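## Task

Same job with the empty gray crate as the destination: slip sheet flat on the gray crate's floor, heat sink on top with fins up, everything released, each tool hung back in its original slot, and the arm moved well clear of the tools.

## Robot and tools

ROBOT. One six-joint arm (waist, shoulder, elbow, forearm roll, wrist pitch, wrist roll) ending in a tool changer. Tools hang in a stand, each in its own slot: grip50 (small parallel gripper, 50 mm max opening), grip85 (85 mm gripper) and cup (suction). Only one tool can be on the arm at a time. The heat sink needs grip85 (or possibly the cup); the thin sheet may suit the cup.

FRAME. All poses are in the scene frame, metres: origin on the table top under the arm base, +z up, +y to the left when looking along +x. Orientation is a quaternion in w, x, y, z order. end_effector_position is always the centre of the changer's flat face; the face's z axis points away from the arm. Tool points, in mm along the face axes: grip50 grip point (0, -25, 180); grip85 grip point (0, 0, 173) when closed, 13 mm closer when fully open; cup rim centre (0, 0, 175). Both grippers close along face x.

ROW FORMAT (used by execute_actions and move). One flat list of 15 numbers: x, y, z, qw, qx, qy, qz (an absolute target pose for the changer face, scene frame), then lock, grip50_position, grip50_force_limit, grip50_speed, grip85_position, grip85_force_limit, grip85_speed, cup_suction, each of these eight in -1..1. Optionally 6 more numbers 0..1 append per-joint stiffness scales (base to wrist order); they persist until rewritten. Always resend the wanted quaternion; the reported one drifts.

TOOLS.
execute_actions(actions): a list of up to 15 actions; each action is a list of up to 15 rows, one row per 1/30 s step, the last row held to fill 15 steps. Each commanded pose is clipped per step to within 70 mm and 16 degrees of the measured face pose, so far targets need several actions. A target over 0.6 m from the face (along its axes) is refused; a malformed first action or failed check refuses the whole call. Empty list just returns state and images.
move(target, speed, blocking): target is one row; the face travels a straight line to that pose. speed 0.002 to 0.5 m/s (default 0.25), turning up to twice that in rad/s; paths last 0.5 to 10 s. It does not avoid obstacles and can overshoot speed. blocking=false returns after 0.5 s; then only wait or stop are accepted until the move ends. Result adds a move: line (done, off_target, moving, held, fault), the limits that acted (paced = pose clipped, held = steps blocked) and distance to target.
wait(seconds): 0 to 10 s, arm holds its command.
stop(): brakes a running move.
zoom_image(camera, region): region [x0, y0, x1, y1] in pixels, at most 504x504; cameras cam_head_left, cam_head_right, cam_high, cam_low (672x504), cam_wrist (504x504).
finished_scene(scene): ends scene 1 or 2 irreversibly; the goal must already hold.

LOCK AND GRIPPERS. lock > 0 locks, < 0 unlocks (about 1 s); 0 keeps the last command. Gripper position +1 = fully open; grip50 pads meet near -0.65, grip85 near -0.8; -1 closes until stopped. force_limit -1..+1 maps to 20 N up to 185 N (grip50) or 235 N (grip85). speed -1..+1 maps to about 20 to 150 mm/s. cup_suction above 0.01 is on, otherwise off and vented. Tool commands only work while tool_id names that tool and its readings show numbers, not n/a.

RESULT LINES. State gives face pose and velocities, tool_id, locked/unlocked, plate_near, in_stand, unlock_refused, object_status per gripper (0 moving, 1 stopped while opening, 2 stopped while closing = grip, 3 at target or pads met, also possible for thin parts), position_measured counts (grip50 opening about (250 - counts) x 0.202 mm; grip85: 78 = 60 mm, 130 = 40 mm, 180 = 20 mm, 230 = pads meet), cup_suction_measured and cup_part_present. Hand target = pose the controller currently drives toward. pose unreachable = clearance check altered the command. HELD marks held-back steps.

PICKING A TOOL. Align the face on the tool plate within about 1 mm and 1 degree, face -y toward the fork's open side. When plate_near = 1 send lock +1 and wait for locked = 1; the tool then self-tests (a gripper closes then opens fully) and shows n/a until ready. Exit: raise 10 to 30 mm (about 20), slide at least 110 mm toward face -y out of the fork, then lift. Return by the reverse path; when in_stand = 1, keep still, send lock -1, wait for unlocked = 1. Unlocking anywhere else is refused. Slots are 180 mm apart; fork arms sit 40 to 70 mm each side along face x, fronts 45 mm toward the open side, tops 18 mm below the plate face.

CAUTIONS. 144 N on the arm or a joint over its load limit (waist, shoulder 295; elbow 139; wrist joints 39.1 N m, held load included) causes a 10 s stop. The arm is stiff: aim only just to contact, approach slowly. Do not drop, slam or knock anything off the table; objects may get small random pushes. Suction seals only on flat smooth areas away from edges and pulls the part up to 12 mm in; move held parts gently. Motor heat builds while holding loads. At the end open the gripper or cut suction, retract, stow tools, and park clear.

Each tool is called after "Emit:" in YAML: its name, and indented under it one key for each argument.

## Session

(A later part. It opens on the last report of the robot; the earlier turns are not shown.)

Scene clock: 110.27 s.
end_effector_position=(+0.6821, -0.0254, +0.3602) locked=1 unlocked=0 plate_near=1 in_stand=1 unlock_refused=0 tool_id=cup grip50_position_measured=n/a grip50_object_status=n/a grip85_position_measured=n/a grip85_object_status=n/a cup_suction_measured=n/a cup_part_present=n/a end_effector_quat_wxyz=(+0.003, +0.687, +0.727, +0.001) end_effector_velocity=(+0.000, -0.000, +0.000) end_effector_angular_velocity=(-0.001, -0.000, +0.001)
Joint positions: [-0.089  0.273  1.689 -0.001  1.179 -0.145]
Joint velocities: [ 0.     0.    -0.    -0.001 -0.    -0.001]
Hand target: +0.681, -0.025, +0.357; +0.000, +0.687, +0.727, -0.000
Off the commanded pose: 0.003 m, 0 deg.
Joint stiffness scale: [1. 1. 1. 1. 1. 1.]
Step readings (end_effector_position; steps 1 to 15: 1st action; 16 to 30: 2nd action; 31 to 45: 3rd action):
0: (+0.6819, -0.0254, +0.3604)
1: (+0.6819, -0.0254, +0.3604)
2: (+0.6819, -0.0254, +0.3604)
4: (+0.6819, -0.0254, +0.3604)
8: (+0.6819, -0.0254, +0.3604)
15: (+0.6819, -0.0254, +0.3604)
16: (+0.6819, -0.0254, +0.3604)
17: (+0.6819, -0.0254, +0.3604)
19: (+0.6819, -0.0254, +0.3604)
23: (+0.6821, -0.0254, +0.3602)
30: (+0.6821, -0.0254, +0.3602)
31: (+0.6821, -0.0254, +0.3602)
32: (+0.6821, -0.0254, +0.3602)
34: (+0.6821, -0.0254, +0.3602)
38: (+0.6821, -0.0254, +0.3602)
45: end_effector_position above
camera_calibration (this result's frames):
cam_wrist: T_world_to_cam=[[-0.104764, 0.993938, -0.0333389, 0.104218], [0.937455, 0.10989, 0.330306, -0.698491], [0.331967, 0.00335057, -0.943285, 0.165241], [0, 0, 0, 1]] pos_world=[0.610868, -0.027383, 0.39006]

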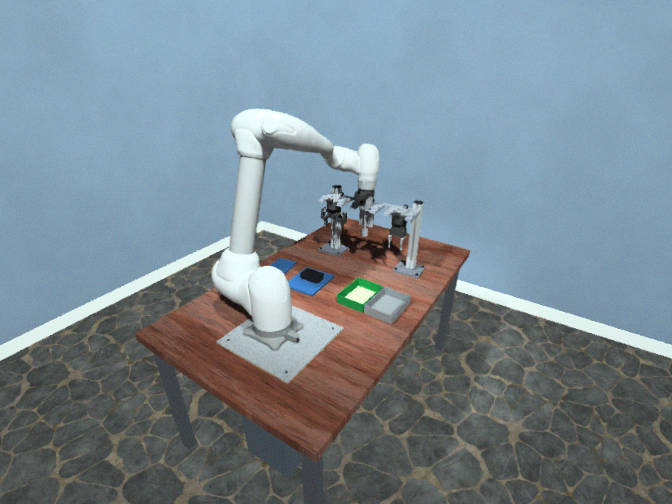

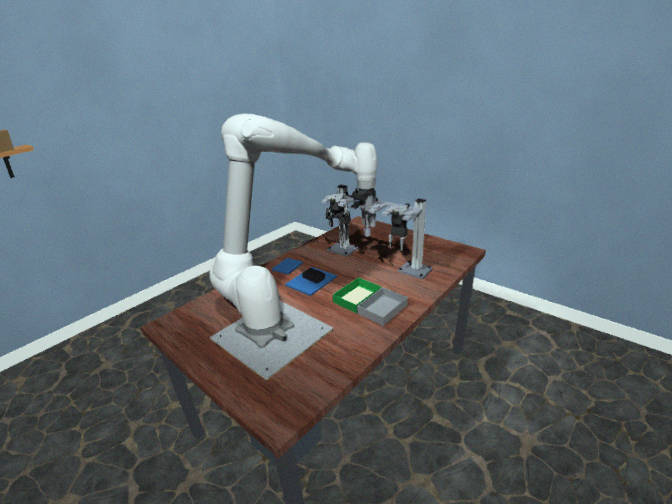

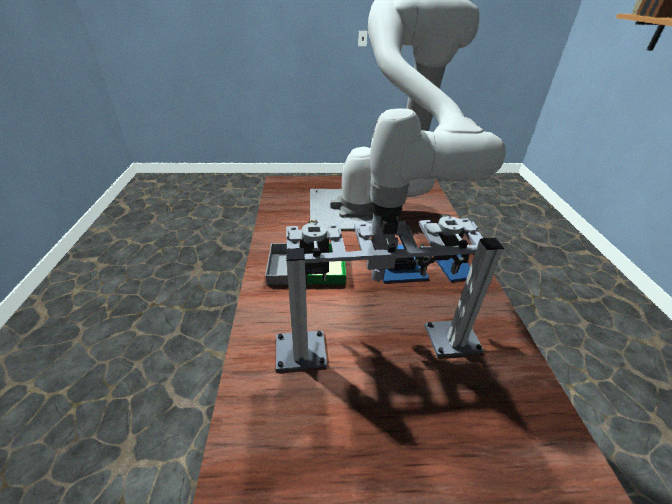

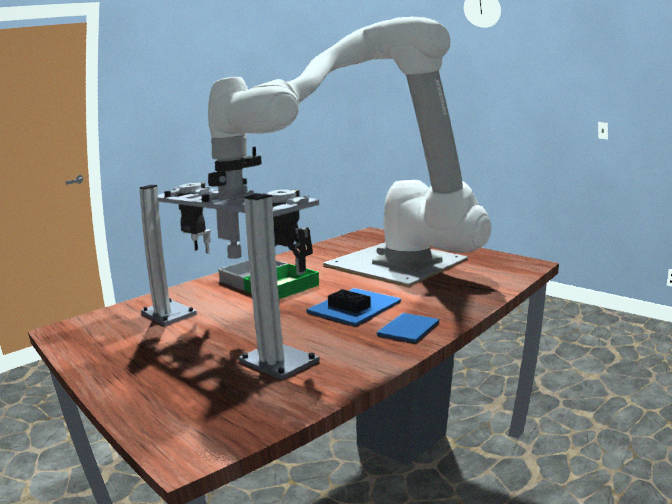

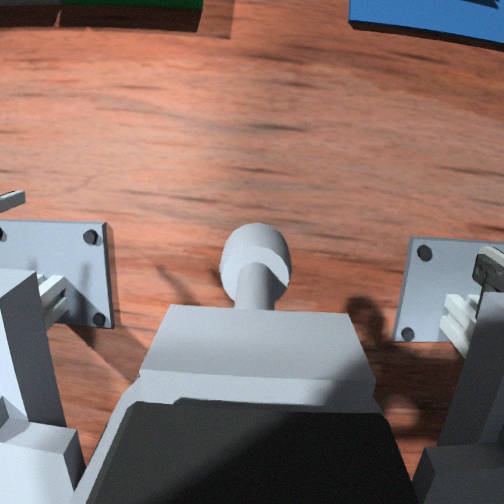

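Emit:
move:
  target: [0.681,-0.025,0.383,0,0.687,0.7266,0,0,0,0,0,0.8,0,0,0]
  speed: 0.04

Emit:
move:
  target: [0.54,-0.033,0.381,0,0.687,0.7266,0,0,0,0,0,0.8,0,0,0]
  speed: 0.1

Emit:
move:
  target: [0.418,-0.153,0.25,0,0.687,0.7266,0,0,0,0,0,0.8,0,0,0]
  speed: 0.2

Emit:
move:
  target: [0.418,-0.153,0.171,0,0.687,0.7266,0,0,0,0,0,0.8,0,0,1]
  speed: 0.03

Emit:
wait:
  seconds: 0.5

Emit:
move:
  target: [0.418,-0.153,0.25,0,0.687,0.7266,0,0,0,0,0,0.8,0,0,1]
  speed: 0.05

Emit:
move:
  target: [0.415,-0.295,0.245,0,0.687,0.7266,0,0,0,0,0,0.8,0,0,1]
  speed: 0.1

Scene clock: 121.87 s.
end_effector_position=(+0.6820, -0.0254, +0.3786) locked=1 unlocked=0 plate_near=1 in_stand=0 unlock_refused=0 tool_id=cup grip50_position_measured=n/a grip50_object_status=n/a grip85_position_measured=n/a grip85_object_status=n/a cup_suction_measured=0.00 cup_part_present=0 end_effector_quat_wxyz=(-0.000, +0.687, +0.727, -0.001) end_effector_velocity=(-0.001, +0.000, +0.001) end_effector_angular_velocity=(+0.001, +0.004, -0.000)
Joint positions: [-0.089  0.264  1.666 -0.001  1.22  -0.145]
Joint velocities: [ 0.    -0.001 -0.002  0.     0.007  0.001]
Hand target: +0.681, -0.025, +0.383; +0.000, +0.687, +0.727, -0.000
Off the commanded pose: 0.005 m, 0 deg.
Joint stiffness scale: [1. 1. 1. 1. 1. 1.]
move: off_target
camera_calibration (this result's frames):
cam_wrist: T_world_to_cam=[[-0.104981, 0.993964, -0.0318468, 0.104383], [0.94001, 0.109633, 0.323049, -0.703478], [0.324591, 0.00397785, -0.945846, 0.188633], [0, 0, 0, 1]] pos_world=[0.611007, -0.027379, 0.409]

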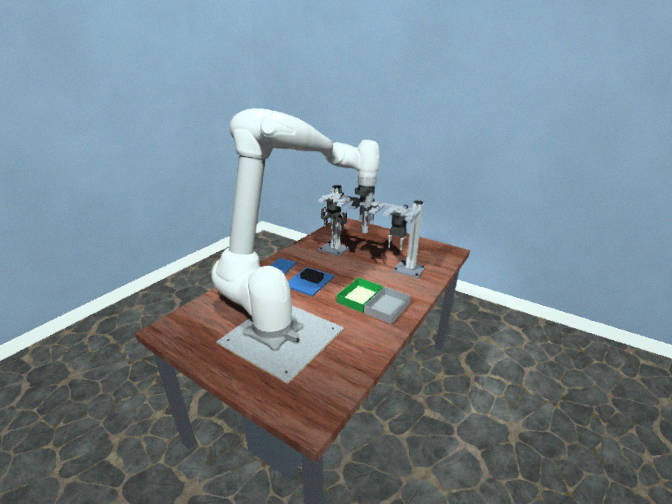

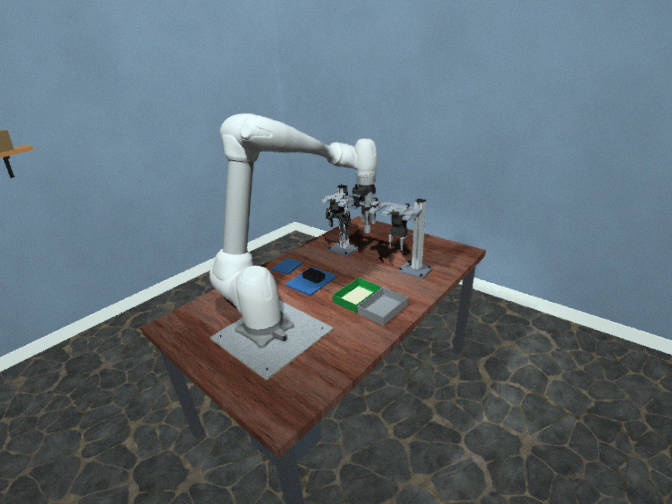

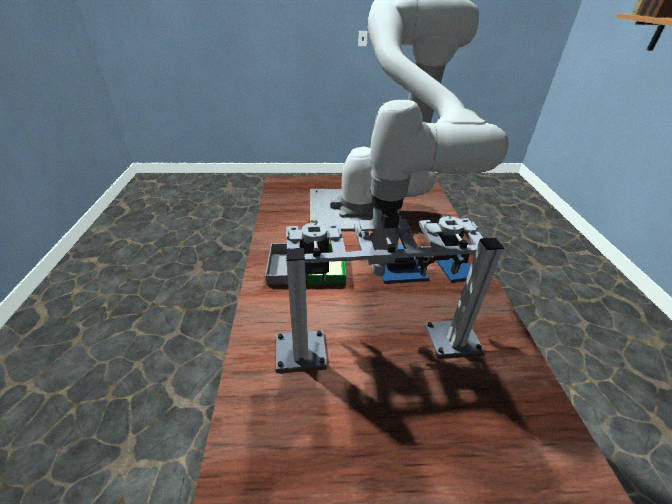

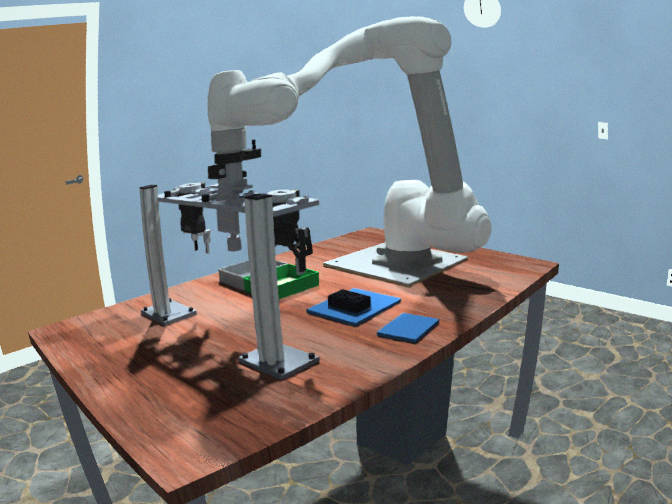

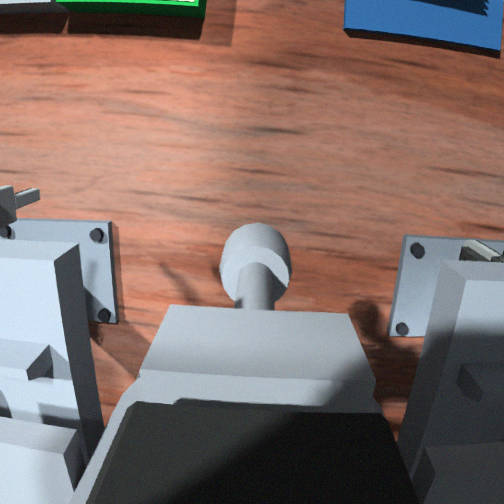

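Scene clock: 123.73 s.
end_effector_position=(+0.5413, -0.0315, +0.3798) locked=1 unlocked=0 plate_near=1 in_stand=0 unlock_refused=0 tool_id=cup grip50_position_measured=n/a grip50_object_status=n/a grip85_position_measured=n/a grip85_object_status=n/a cup_suction_measured=0.00 cup_part_present=0 end_effector_quat_wxyz=(-0.002, +0.687, +0.727, -0.003) end_effector_velocity=(-0.002, -0.001, +0.000) end_effector_angular_velocity=(-0.001, -0.001, +0.000)
Joint positions: [-0.123  0.048  1.918 -0.001  1.188 -0.179]
Joint velocities: [-0.001 -0.004  0.003 -0.001 -0.001 -0.001]
Hand target: +0.540, -0.033, +0.381; -0.000, +0.687, +0.727, -0.000
Off the commanded pose: 0.002 m, 0 deg.
Joint stiffness scale: [1. 1. 1. 1. 1. 1.]
move: done
camera_calibration (this result's frames):
cam_wrist: T_world_to_cam=[[-0.105619, 0.993938, -0.0305395, 0.0955779], [0.941413, 0.109835, 0.318871, -0.570103], [0.320292, 0.00492866, -0.947306, 0.23835], [0, 0, 0, 1]] pos_world=[0.470455, -0.0335559, 0.410499]

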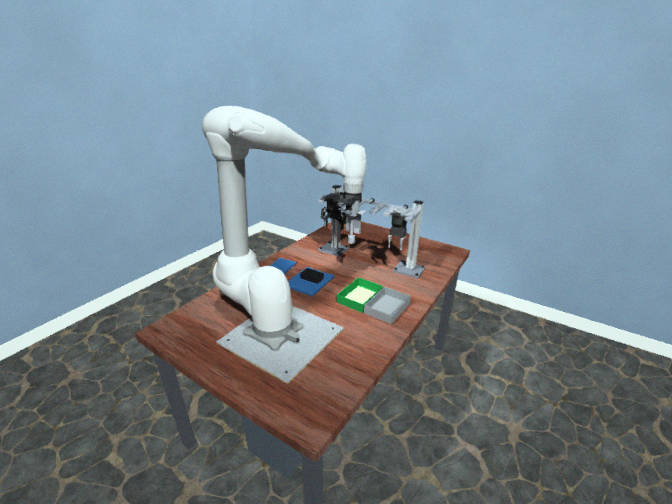

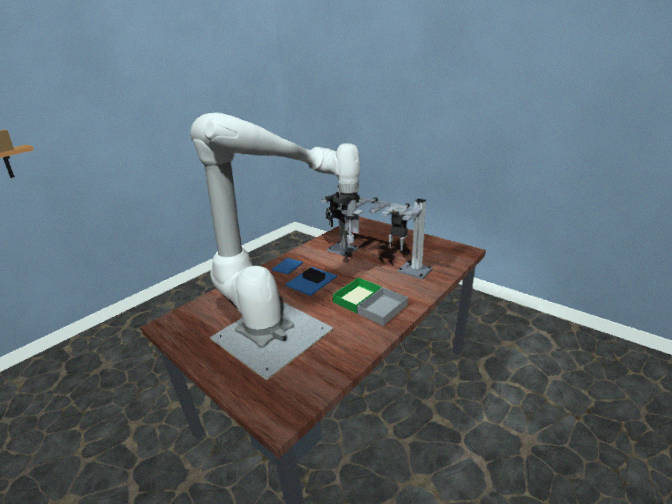

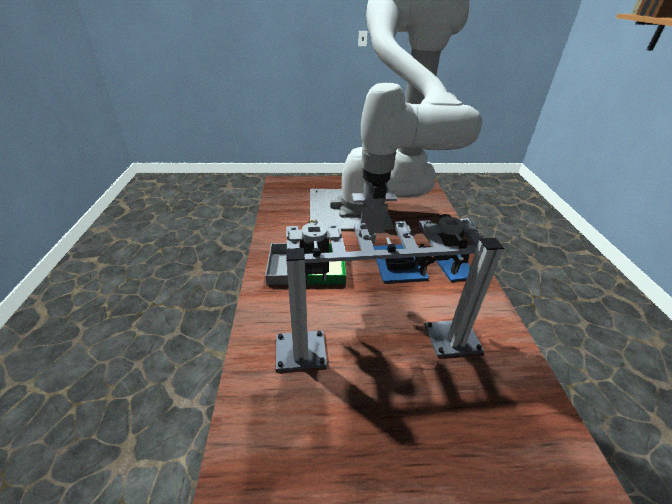

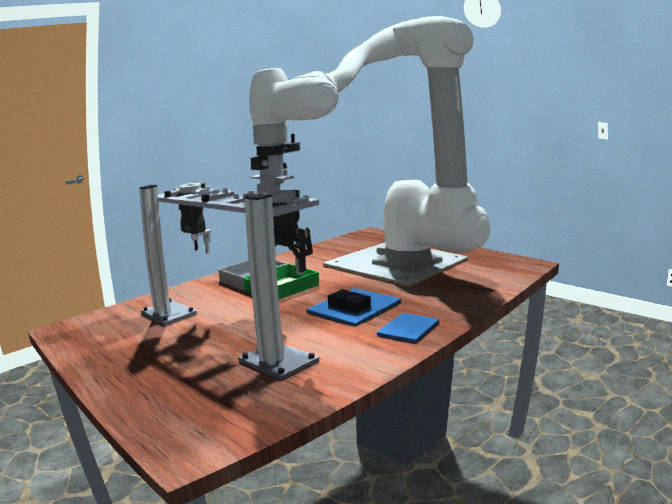

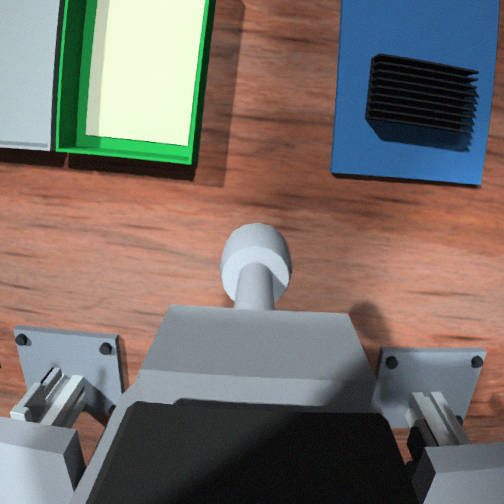

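Scene clock: 125.37 s.
end_effector_position=(+0.4184, -0.1516, +0.2511) locked=1 unlocked=0 plate_near=1 in_stand=0 unlock_refused=0 tool_id=cup grip50_position_measured=n/a grip50_object_status=n/a grip85_position_measured=n/a grip85_object_status=n/a cup_suction_measured=0.00 cup_part_present=0 end_effector_quat_wxyz=(-0.001, +0.687, +0.727, -0.000) end_effector_velocity=(-0.001, -0.002, -0.001) end_effector_angular_velocity=(-0.001, -0.002, +0.003)
Joint positions: [-0.425  0.01   2.224 -0.001  0.917 -0.481]
Joint velocities: [-0.005 -0.     0.003 -0.001 -0.005 -0.007]
Hand target: +0.418, -0.153, +0.250; -0.000, +0.687, +0.727, +0.000
Off the commanded pose: 0.002 m, 0 deg.
Joint stiffness scale: [1. 1. 1. 1. 1. 1.]
move: done
camera_calibration (this result's frames):
cam_wrist: T_world_to_cam=[[-0.105248, 0.99402, -0.0291065, 0.197494], [0.940086, 0.108997, 0.323045, -0.400784], [0.324285, 0.00663718, -0.945936, 0.154638], [0, 0, 0, 1]] pos_world=[0.347411, -0.153655, 0.281497]

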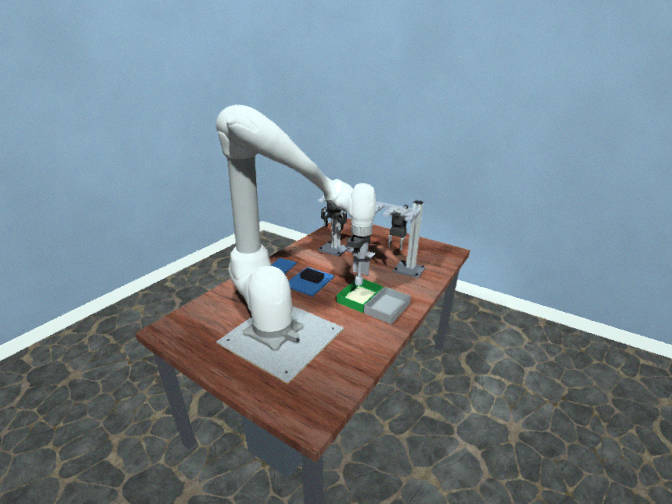

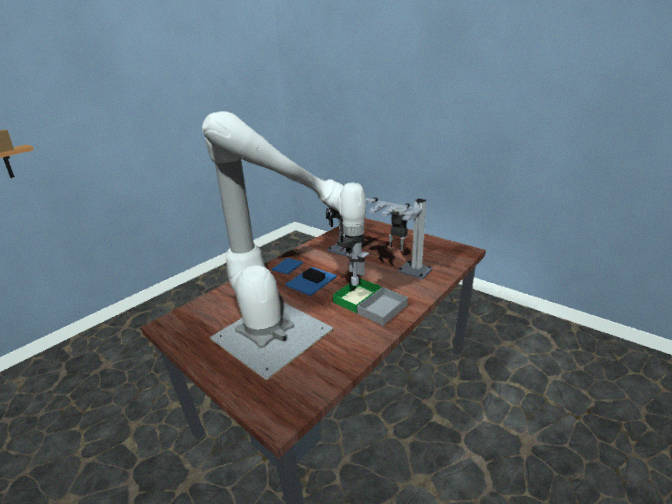

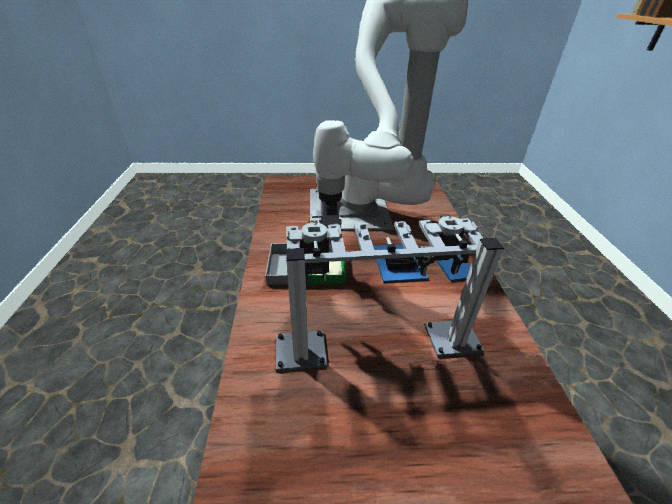

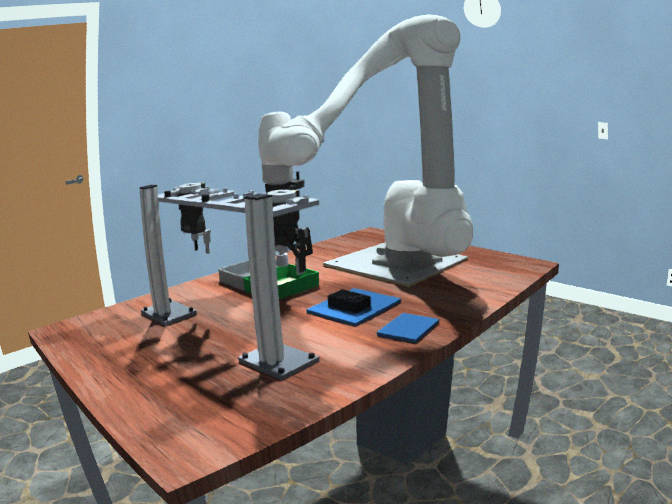

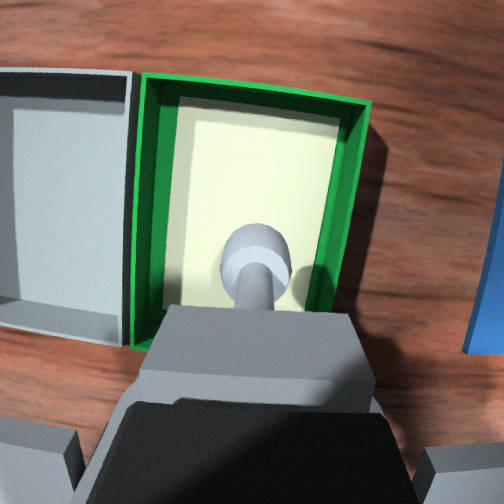

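Scene clock: 128.37 s.
end_effector_position=(+0.4187, -0.1517, +0.1739) locked=1 unlocked=0 plate_near=1 in_stand=0 unlock_refused=0 tool_id=cup grip50_position_measured=n/a grip50_object_status=n/a grip85_position_measured=n/a grip85_object_status=n/a cup_suction_measured=0.93 cup_part_present=1 end_effector_quat_wxyz=(+0.001, +0.687, +0.727, +0.000) end_effector_velocity=(+0.001, -0.000, -0.002) end_effector_angular_velocity=(-0.001, -0.003, -0.002)
Joint positions: [-0.425  0.118  2.294 -0.001  0.733 -0.481]
Joint velocities: [-0.     0.003  0.001  0.001 -0.008  0.001]
Hand target: +0.418, -0.153, +0.171; -0.000, +0.687, +0.727, +0.000
Off the commanded pose: 0.003 m, 0 deg.
Joint stiffness scale: [1. 1. 1. 1. 1. 1.]
move: done
camera_calibration (this result's frames):
cam_wrist: T_world_to_cam=[[-0.105091, 0.993961, -0.0315983, 0.195774], [0.938528, 0.109636, 0.327331, -0.376075], [0.328818, 0.00474354, -0.944381, 0.0791238], [0, 0, 0, 1]] pos_world=[0.347514, -0.153736, 0.20401]

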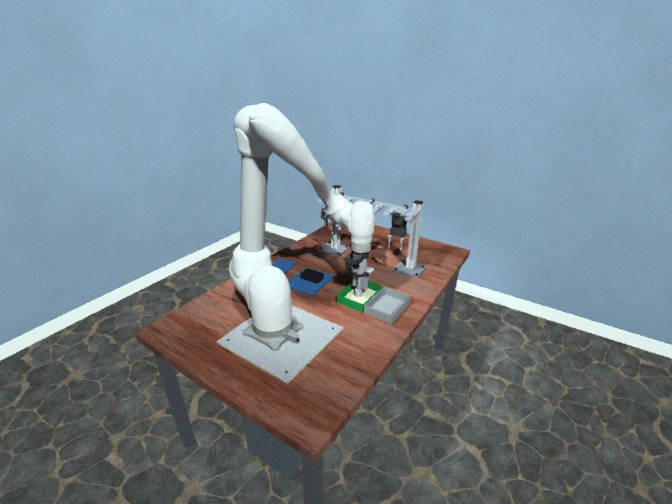

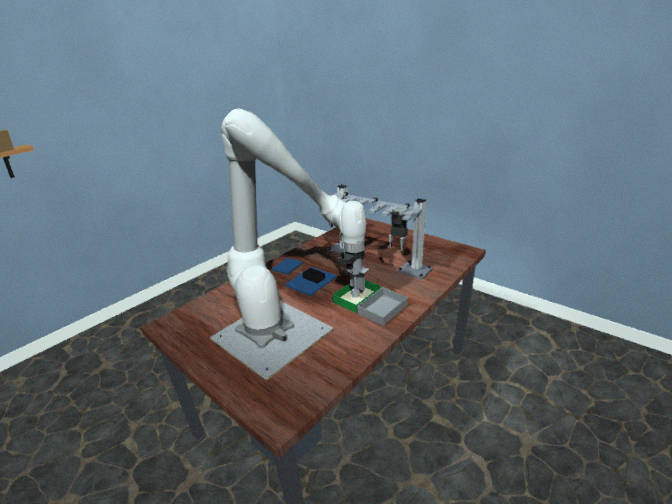

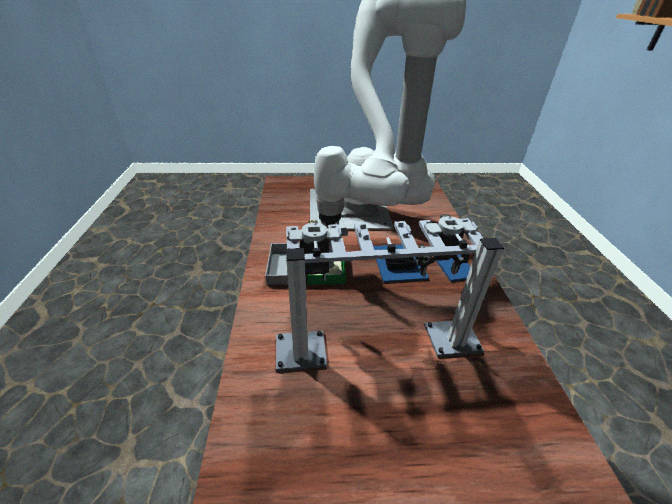

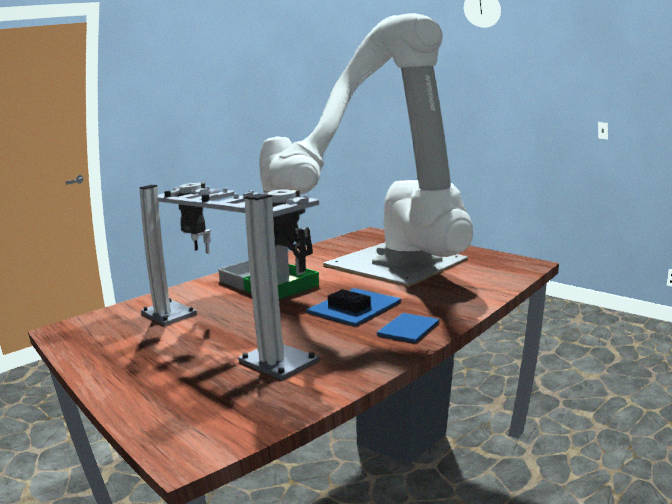

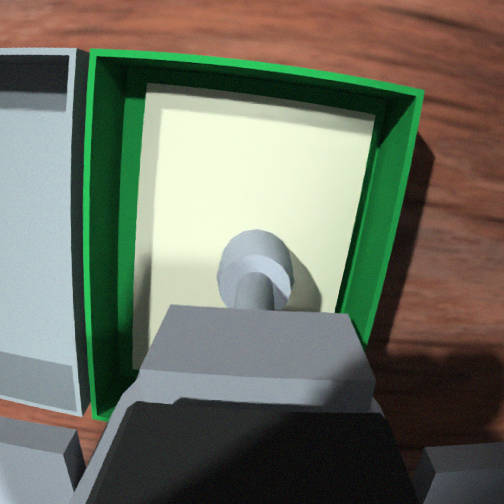

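Scene clock: 128.87 s.
end_effector_position=(+0.4187, -0.1518, +0.1738) locked=1 unlocked=0 plate_near=1 in_stand=0 unlock_refused=0 tool_id=cup grip50_position_measured=n/a grip50_object_status=n/a grip85_position_measured=n/a grip85_object_status=n/a cup_suction_measured=0.95 cup_part_present=1 end_effector_quat_wxyz=(+0.001, +0.687, +0.727, +0.001) end_effector_velocity=(+0.000, -0.000, +0.000) end_effector_angular_velocity=(-0.000, +0.000, +0.001)
Joint positions: [-0.425  0.118  2.294 -0.001  0.732 -0.481]
Joint velocities: [ 0.     0.    -0.001 -0.     0.    -0.   ]
Hand target: +0.418, -0.153, +0.171; -0.000, +0.687, +0.727, +0.000
Off the commanded pose: 0.003 m, 0 deg.
Joint stiffness scale: [1. 1. 1. 1. 1. 1.]
wait: 0.50 s; at rest by 0.17 s
camera_calibration (this result's frames):
cam_wrist: T_world_to_cam=[[-0.105084, 0.993958, -0.0317104, 0.195817], [0.938461, 0.109666, 0.327511, -0.376064], [0.32901, 0.00465734, -0.944315, 0.0788233], [0, 0, 0, 1]] pos_world=[0.347565, -0.153759, 0.203809]

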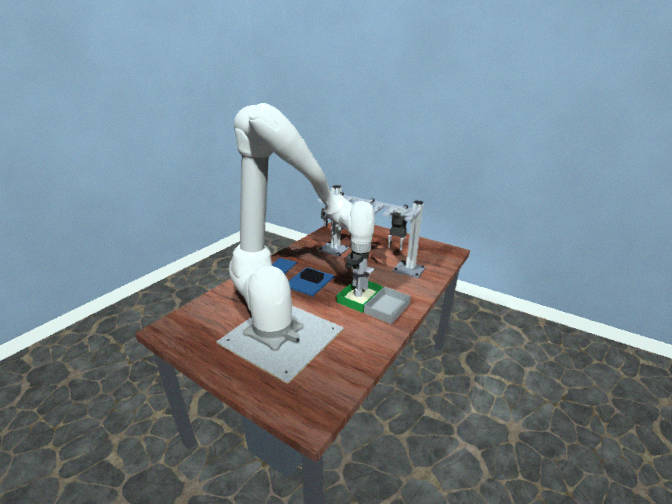

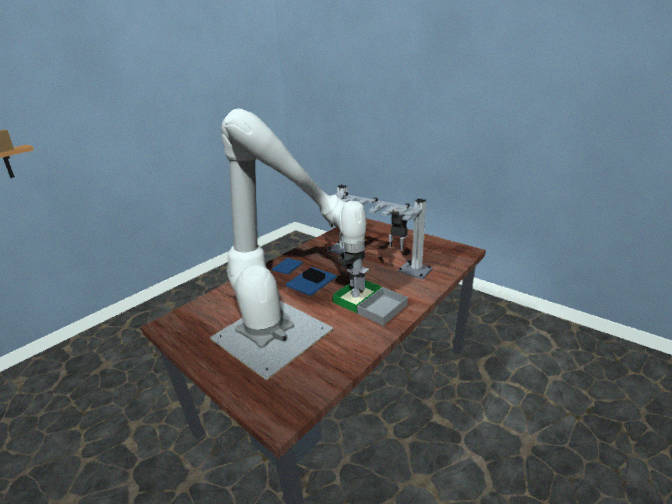

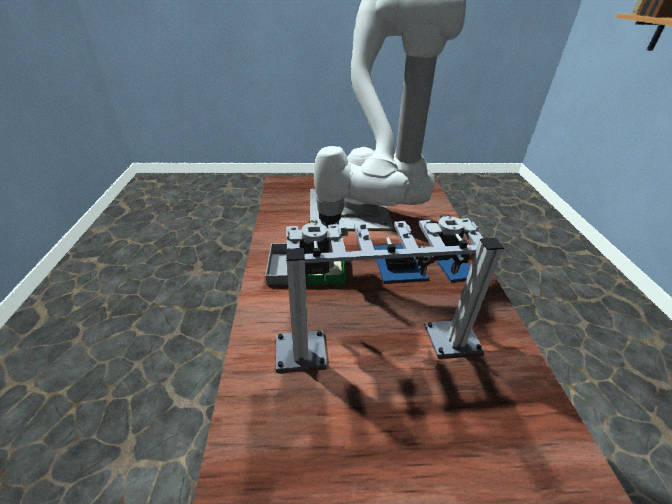

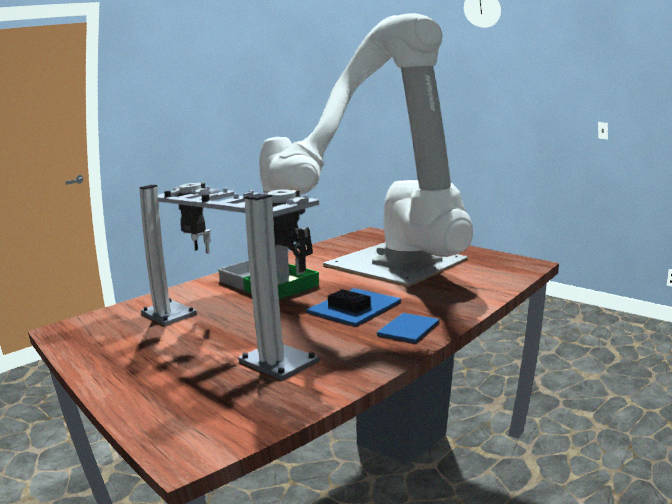

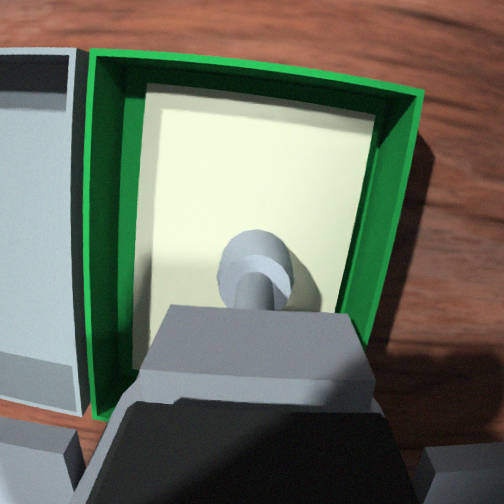

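Scene clock: 130.77 s.
end_effector_position=(+0.4187, -0.1518, +0.2468) locked=1 unlocked=0 plate_near=1 in_stand=0 unlock_refused=0 tool_id=cup grip50_position_measured=n/a grip50_object_status=n/a grip85_position_measured=n/a grip85_object_status=n/a cup_suction_measured=0.95 cup_part_present=1 end_effector_quat_wxyz=(-0.001, +0.687, +0.727, -0.000) end_effector_velocity=(-0.001, +0.000, +0.002) end_effector_angular_velocity=(+0.001, +0.003, +0.000)
Joint positions: [-0.425  0.015  2.228 -0.001  0.906 -0.481]
Joint velocities: [-0.    -0.003 -0.001 -0.     0.007 -0.   ]
Hand target: +0.418, -0.153, +0.250; +0.000, +0.687, +0.727, -0.000
Off the commanded pose: 0.003 m, 0 deg.
Joint stiffness scale: [1. 1. 1. 1. 1. 1.]
move: done
camera_calibration (this result's frames):
cam_wrist: T_world_to_cam=[[-0.105072, 0.99403, -0.0294118, 0.197643], [0.939919, 0.108926, 0.323553, -0.399663], [0.324825, 0.00635179, -0.945753, 0.150229], [0, 0, 0, 1]] pos_world=[0.34762, -0.153884, 0.277204]

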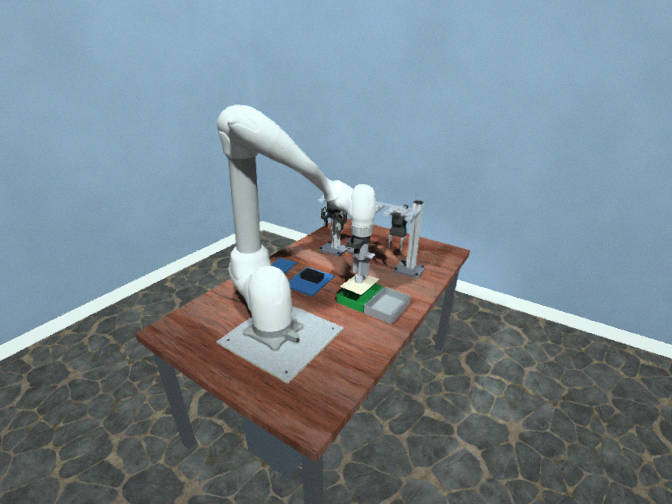

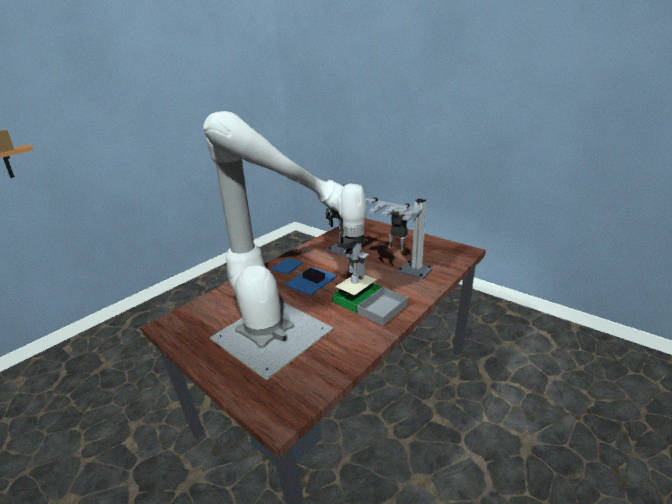

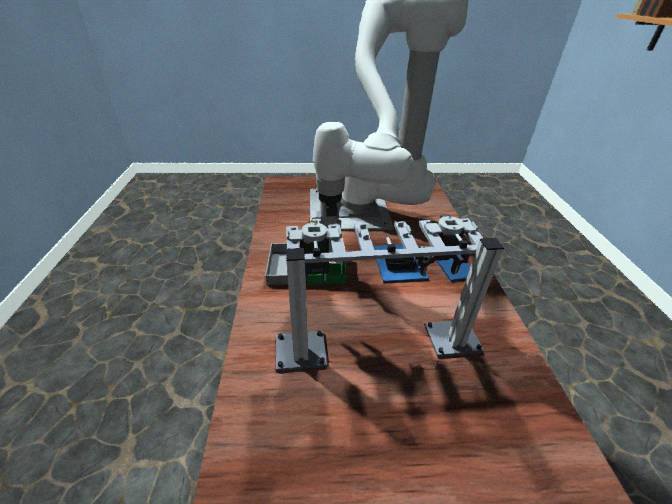

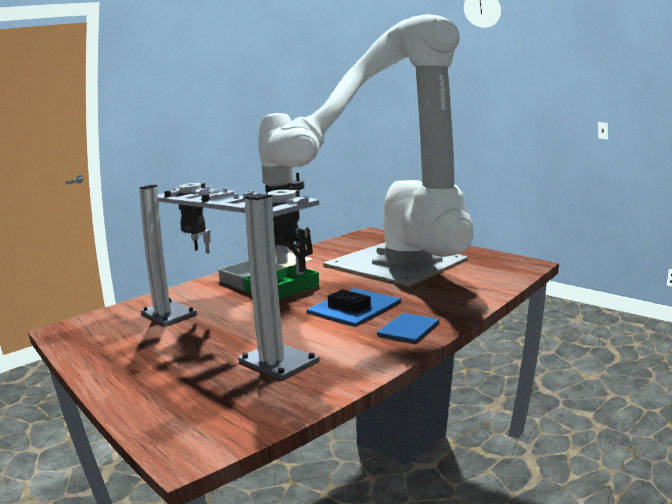

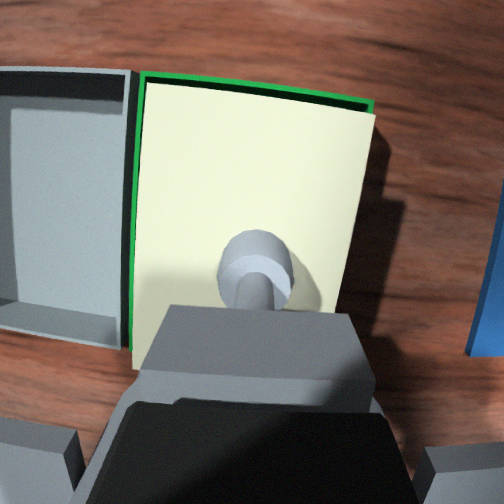

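Scene clock: 132.67 s.
end_effector_position=(+0.4149, -0.2926, +0.2463) locked=1 unlocked=0 plate_near=1 in_stand=0 unlock_refused=0 tool_id=cup grip50_position_measured=n/a grip50_object_status=n/a grip85_position_measured=n/a grip85_object_status=n/a cup_suction_measured=0.95 cup_part_present=1 end_effector_quat_wxyz=(+0.002, +0.687, +0.726, +0.001) end_effector_velocity=(+0.000, -0.002, -0.000) end_effector_angular_velocity=(+0.001, -0.000, +0.001)
Joint positions: [-0.682  0.11   2.126 -0.001  0.907 -0.736]
Joint velocities: [-0.003  0.002 -0.002  0.001  0.    -0.005]
Hand target: +0.415, -0.295, +0.245; -0.000, +0.687, +0.727, +0.000
Off the commanded pose: 0.003 m, 0 deg.
Joint stiffness scale: [1. 1. 1. 1. 1. 1.]
move: done
camera_calibration (this result's frames):
cam_wrist: T_world_to_cam=[[-0.103533, 0.994098, -0.0323927, 0.337295], [0.938093, 0.10842, 0.328978, -0.381351], [0.330548, 0.00367265, -0.943782, 0.148181], [0, 0, 0, 1]] pos_world=[0.343683, -0.294503, 0.276233]

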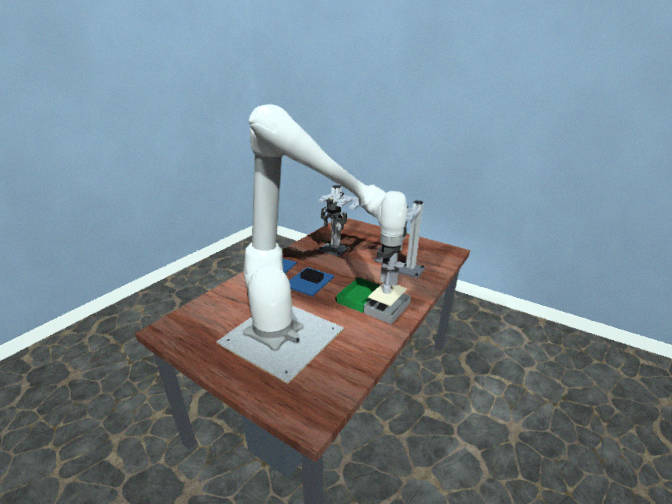

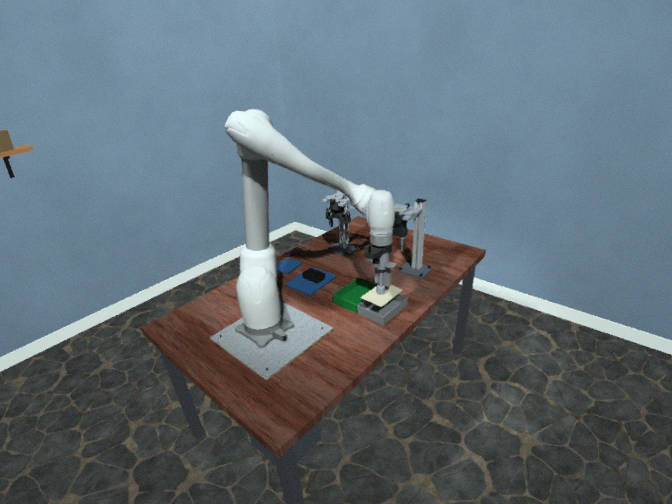

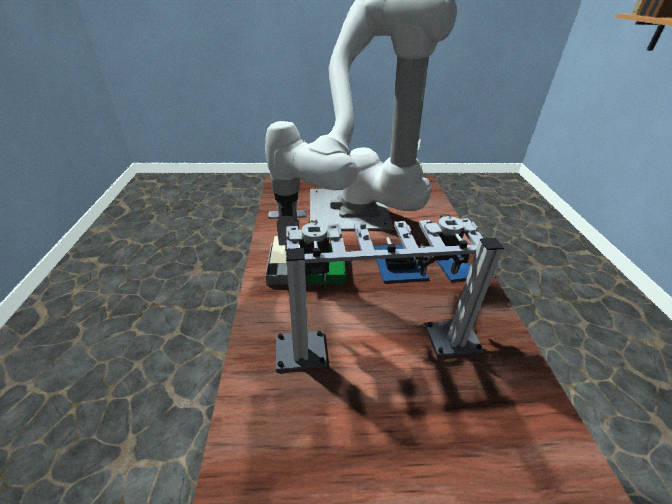

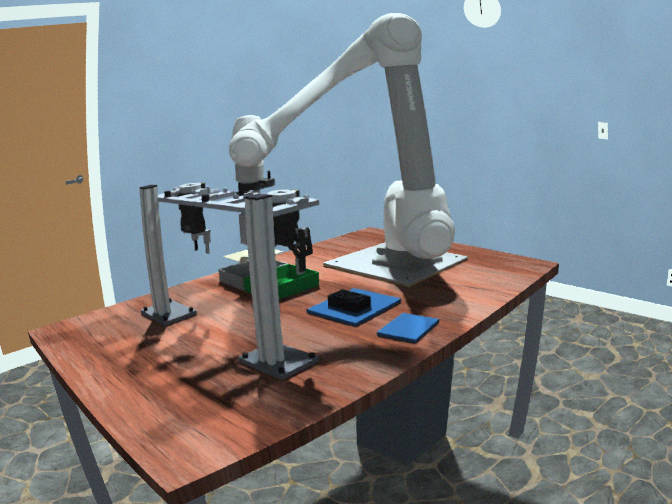

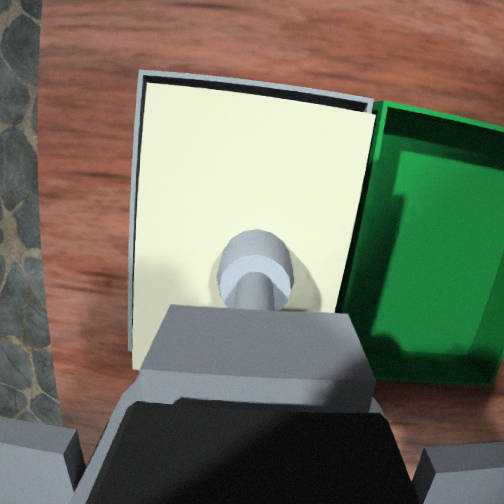

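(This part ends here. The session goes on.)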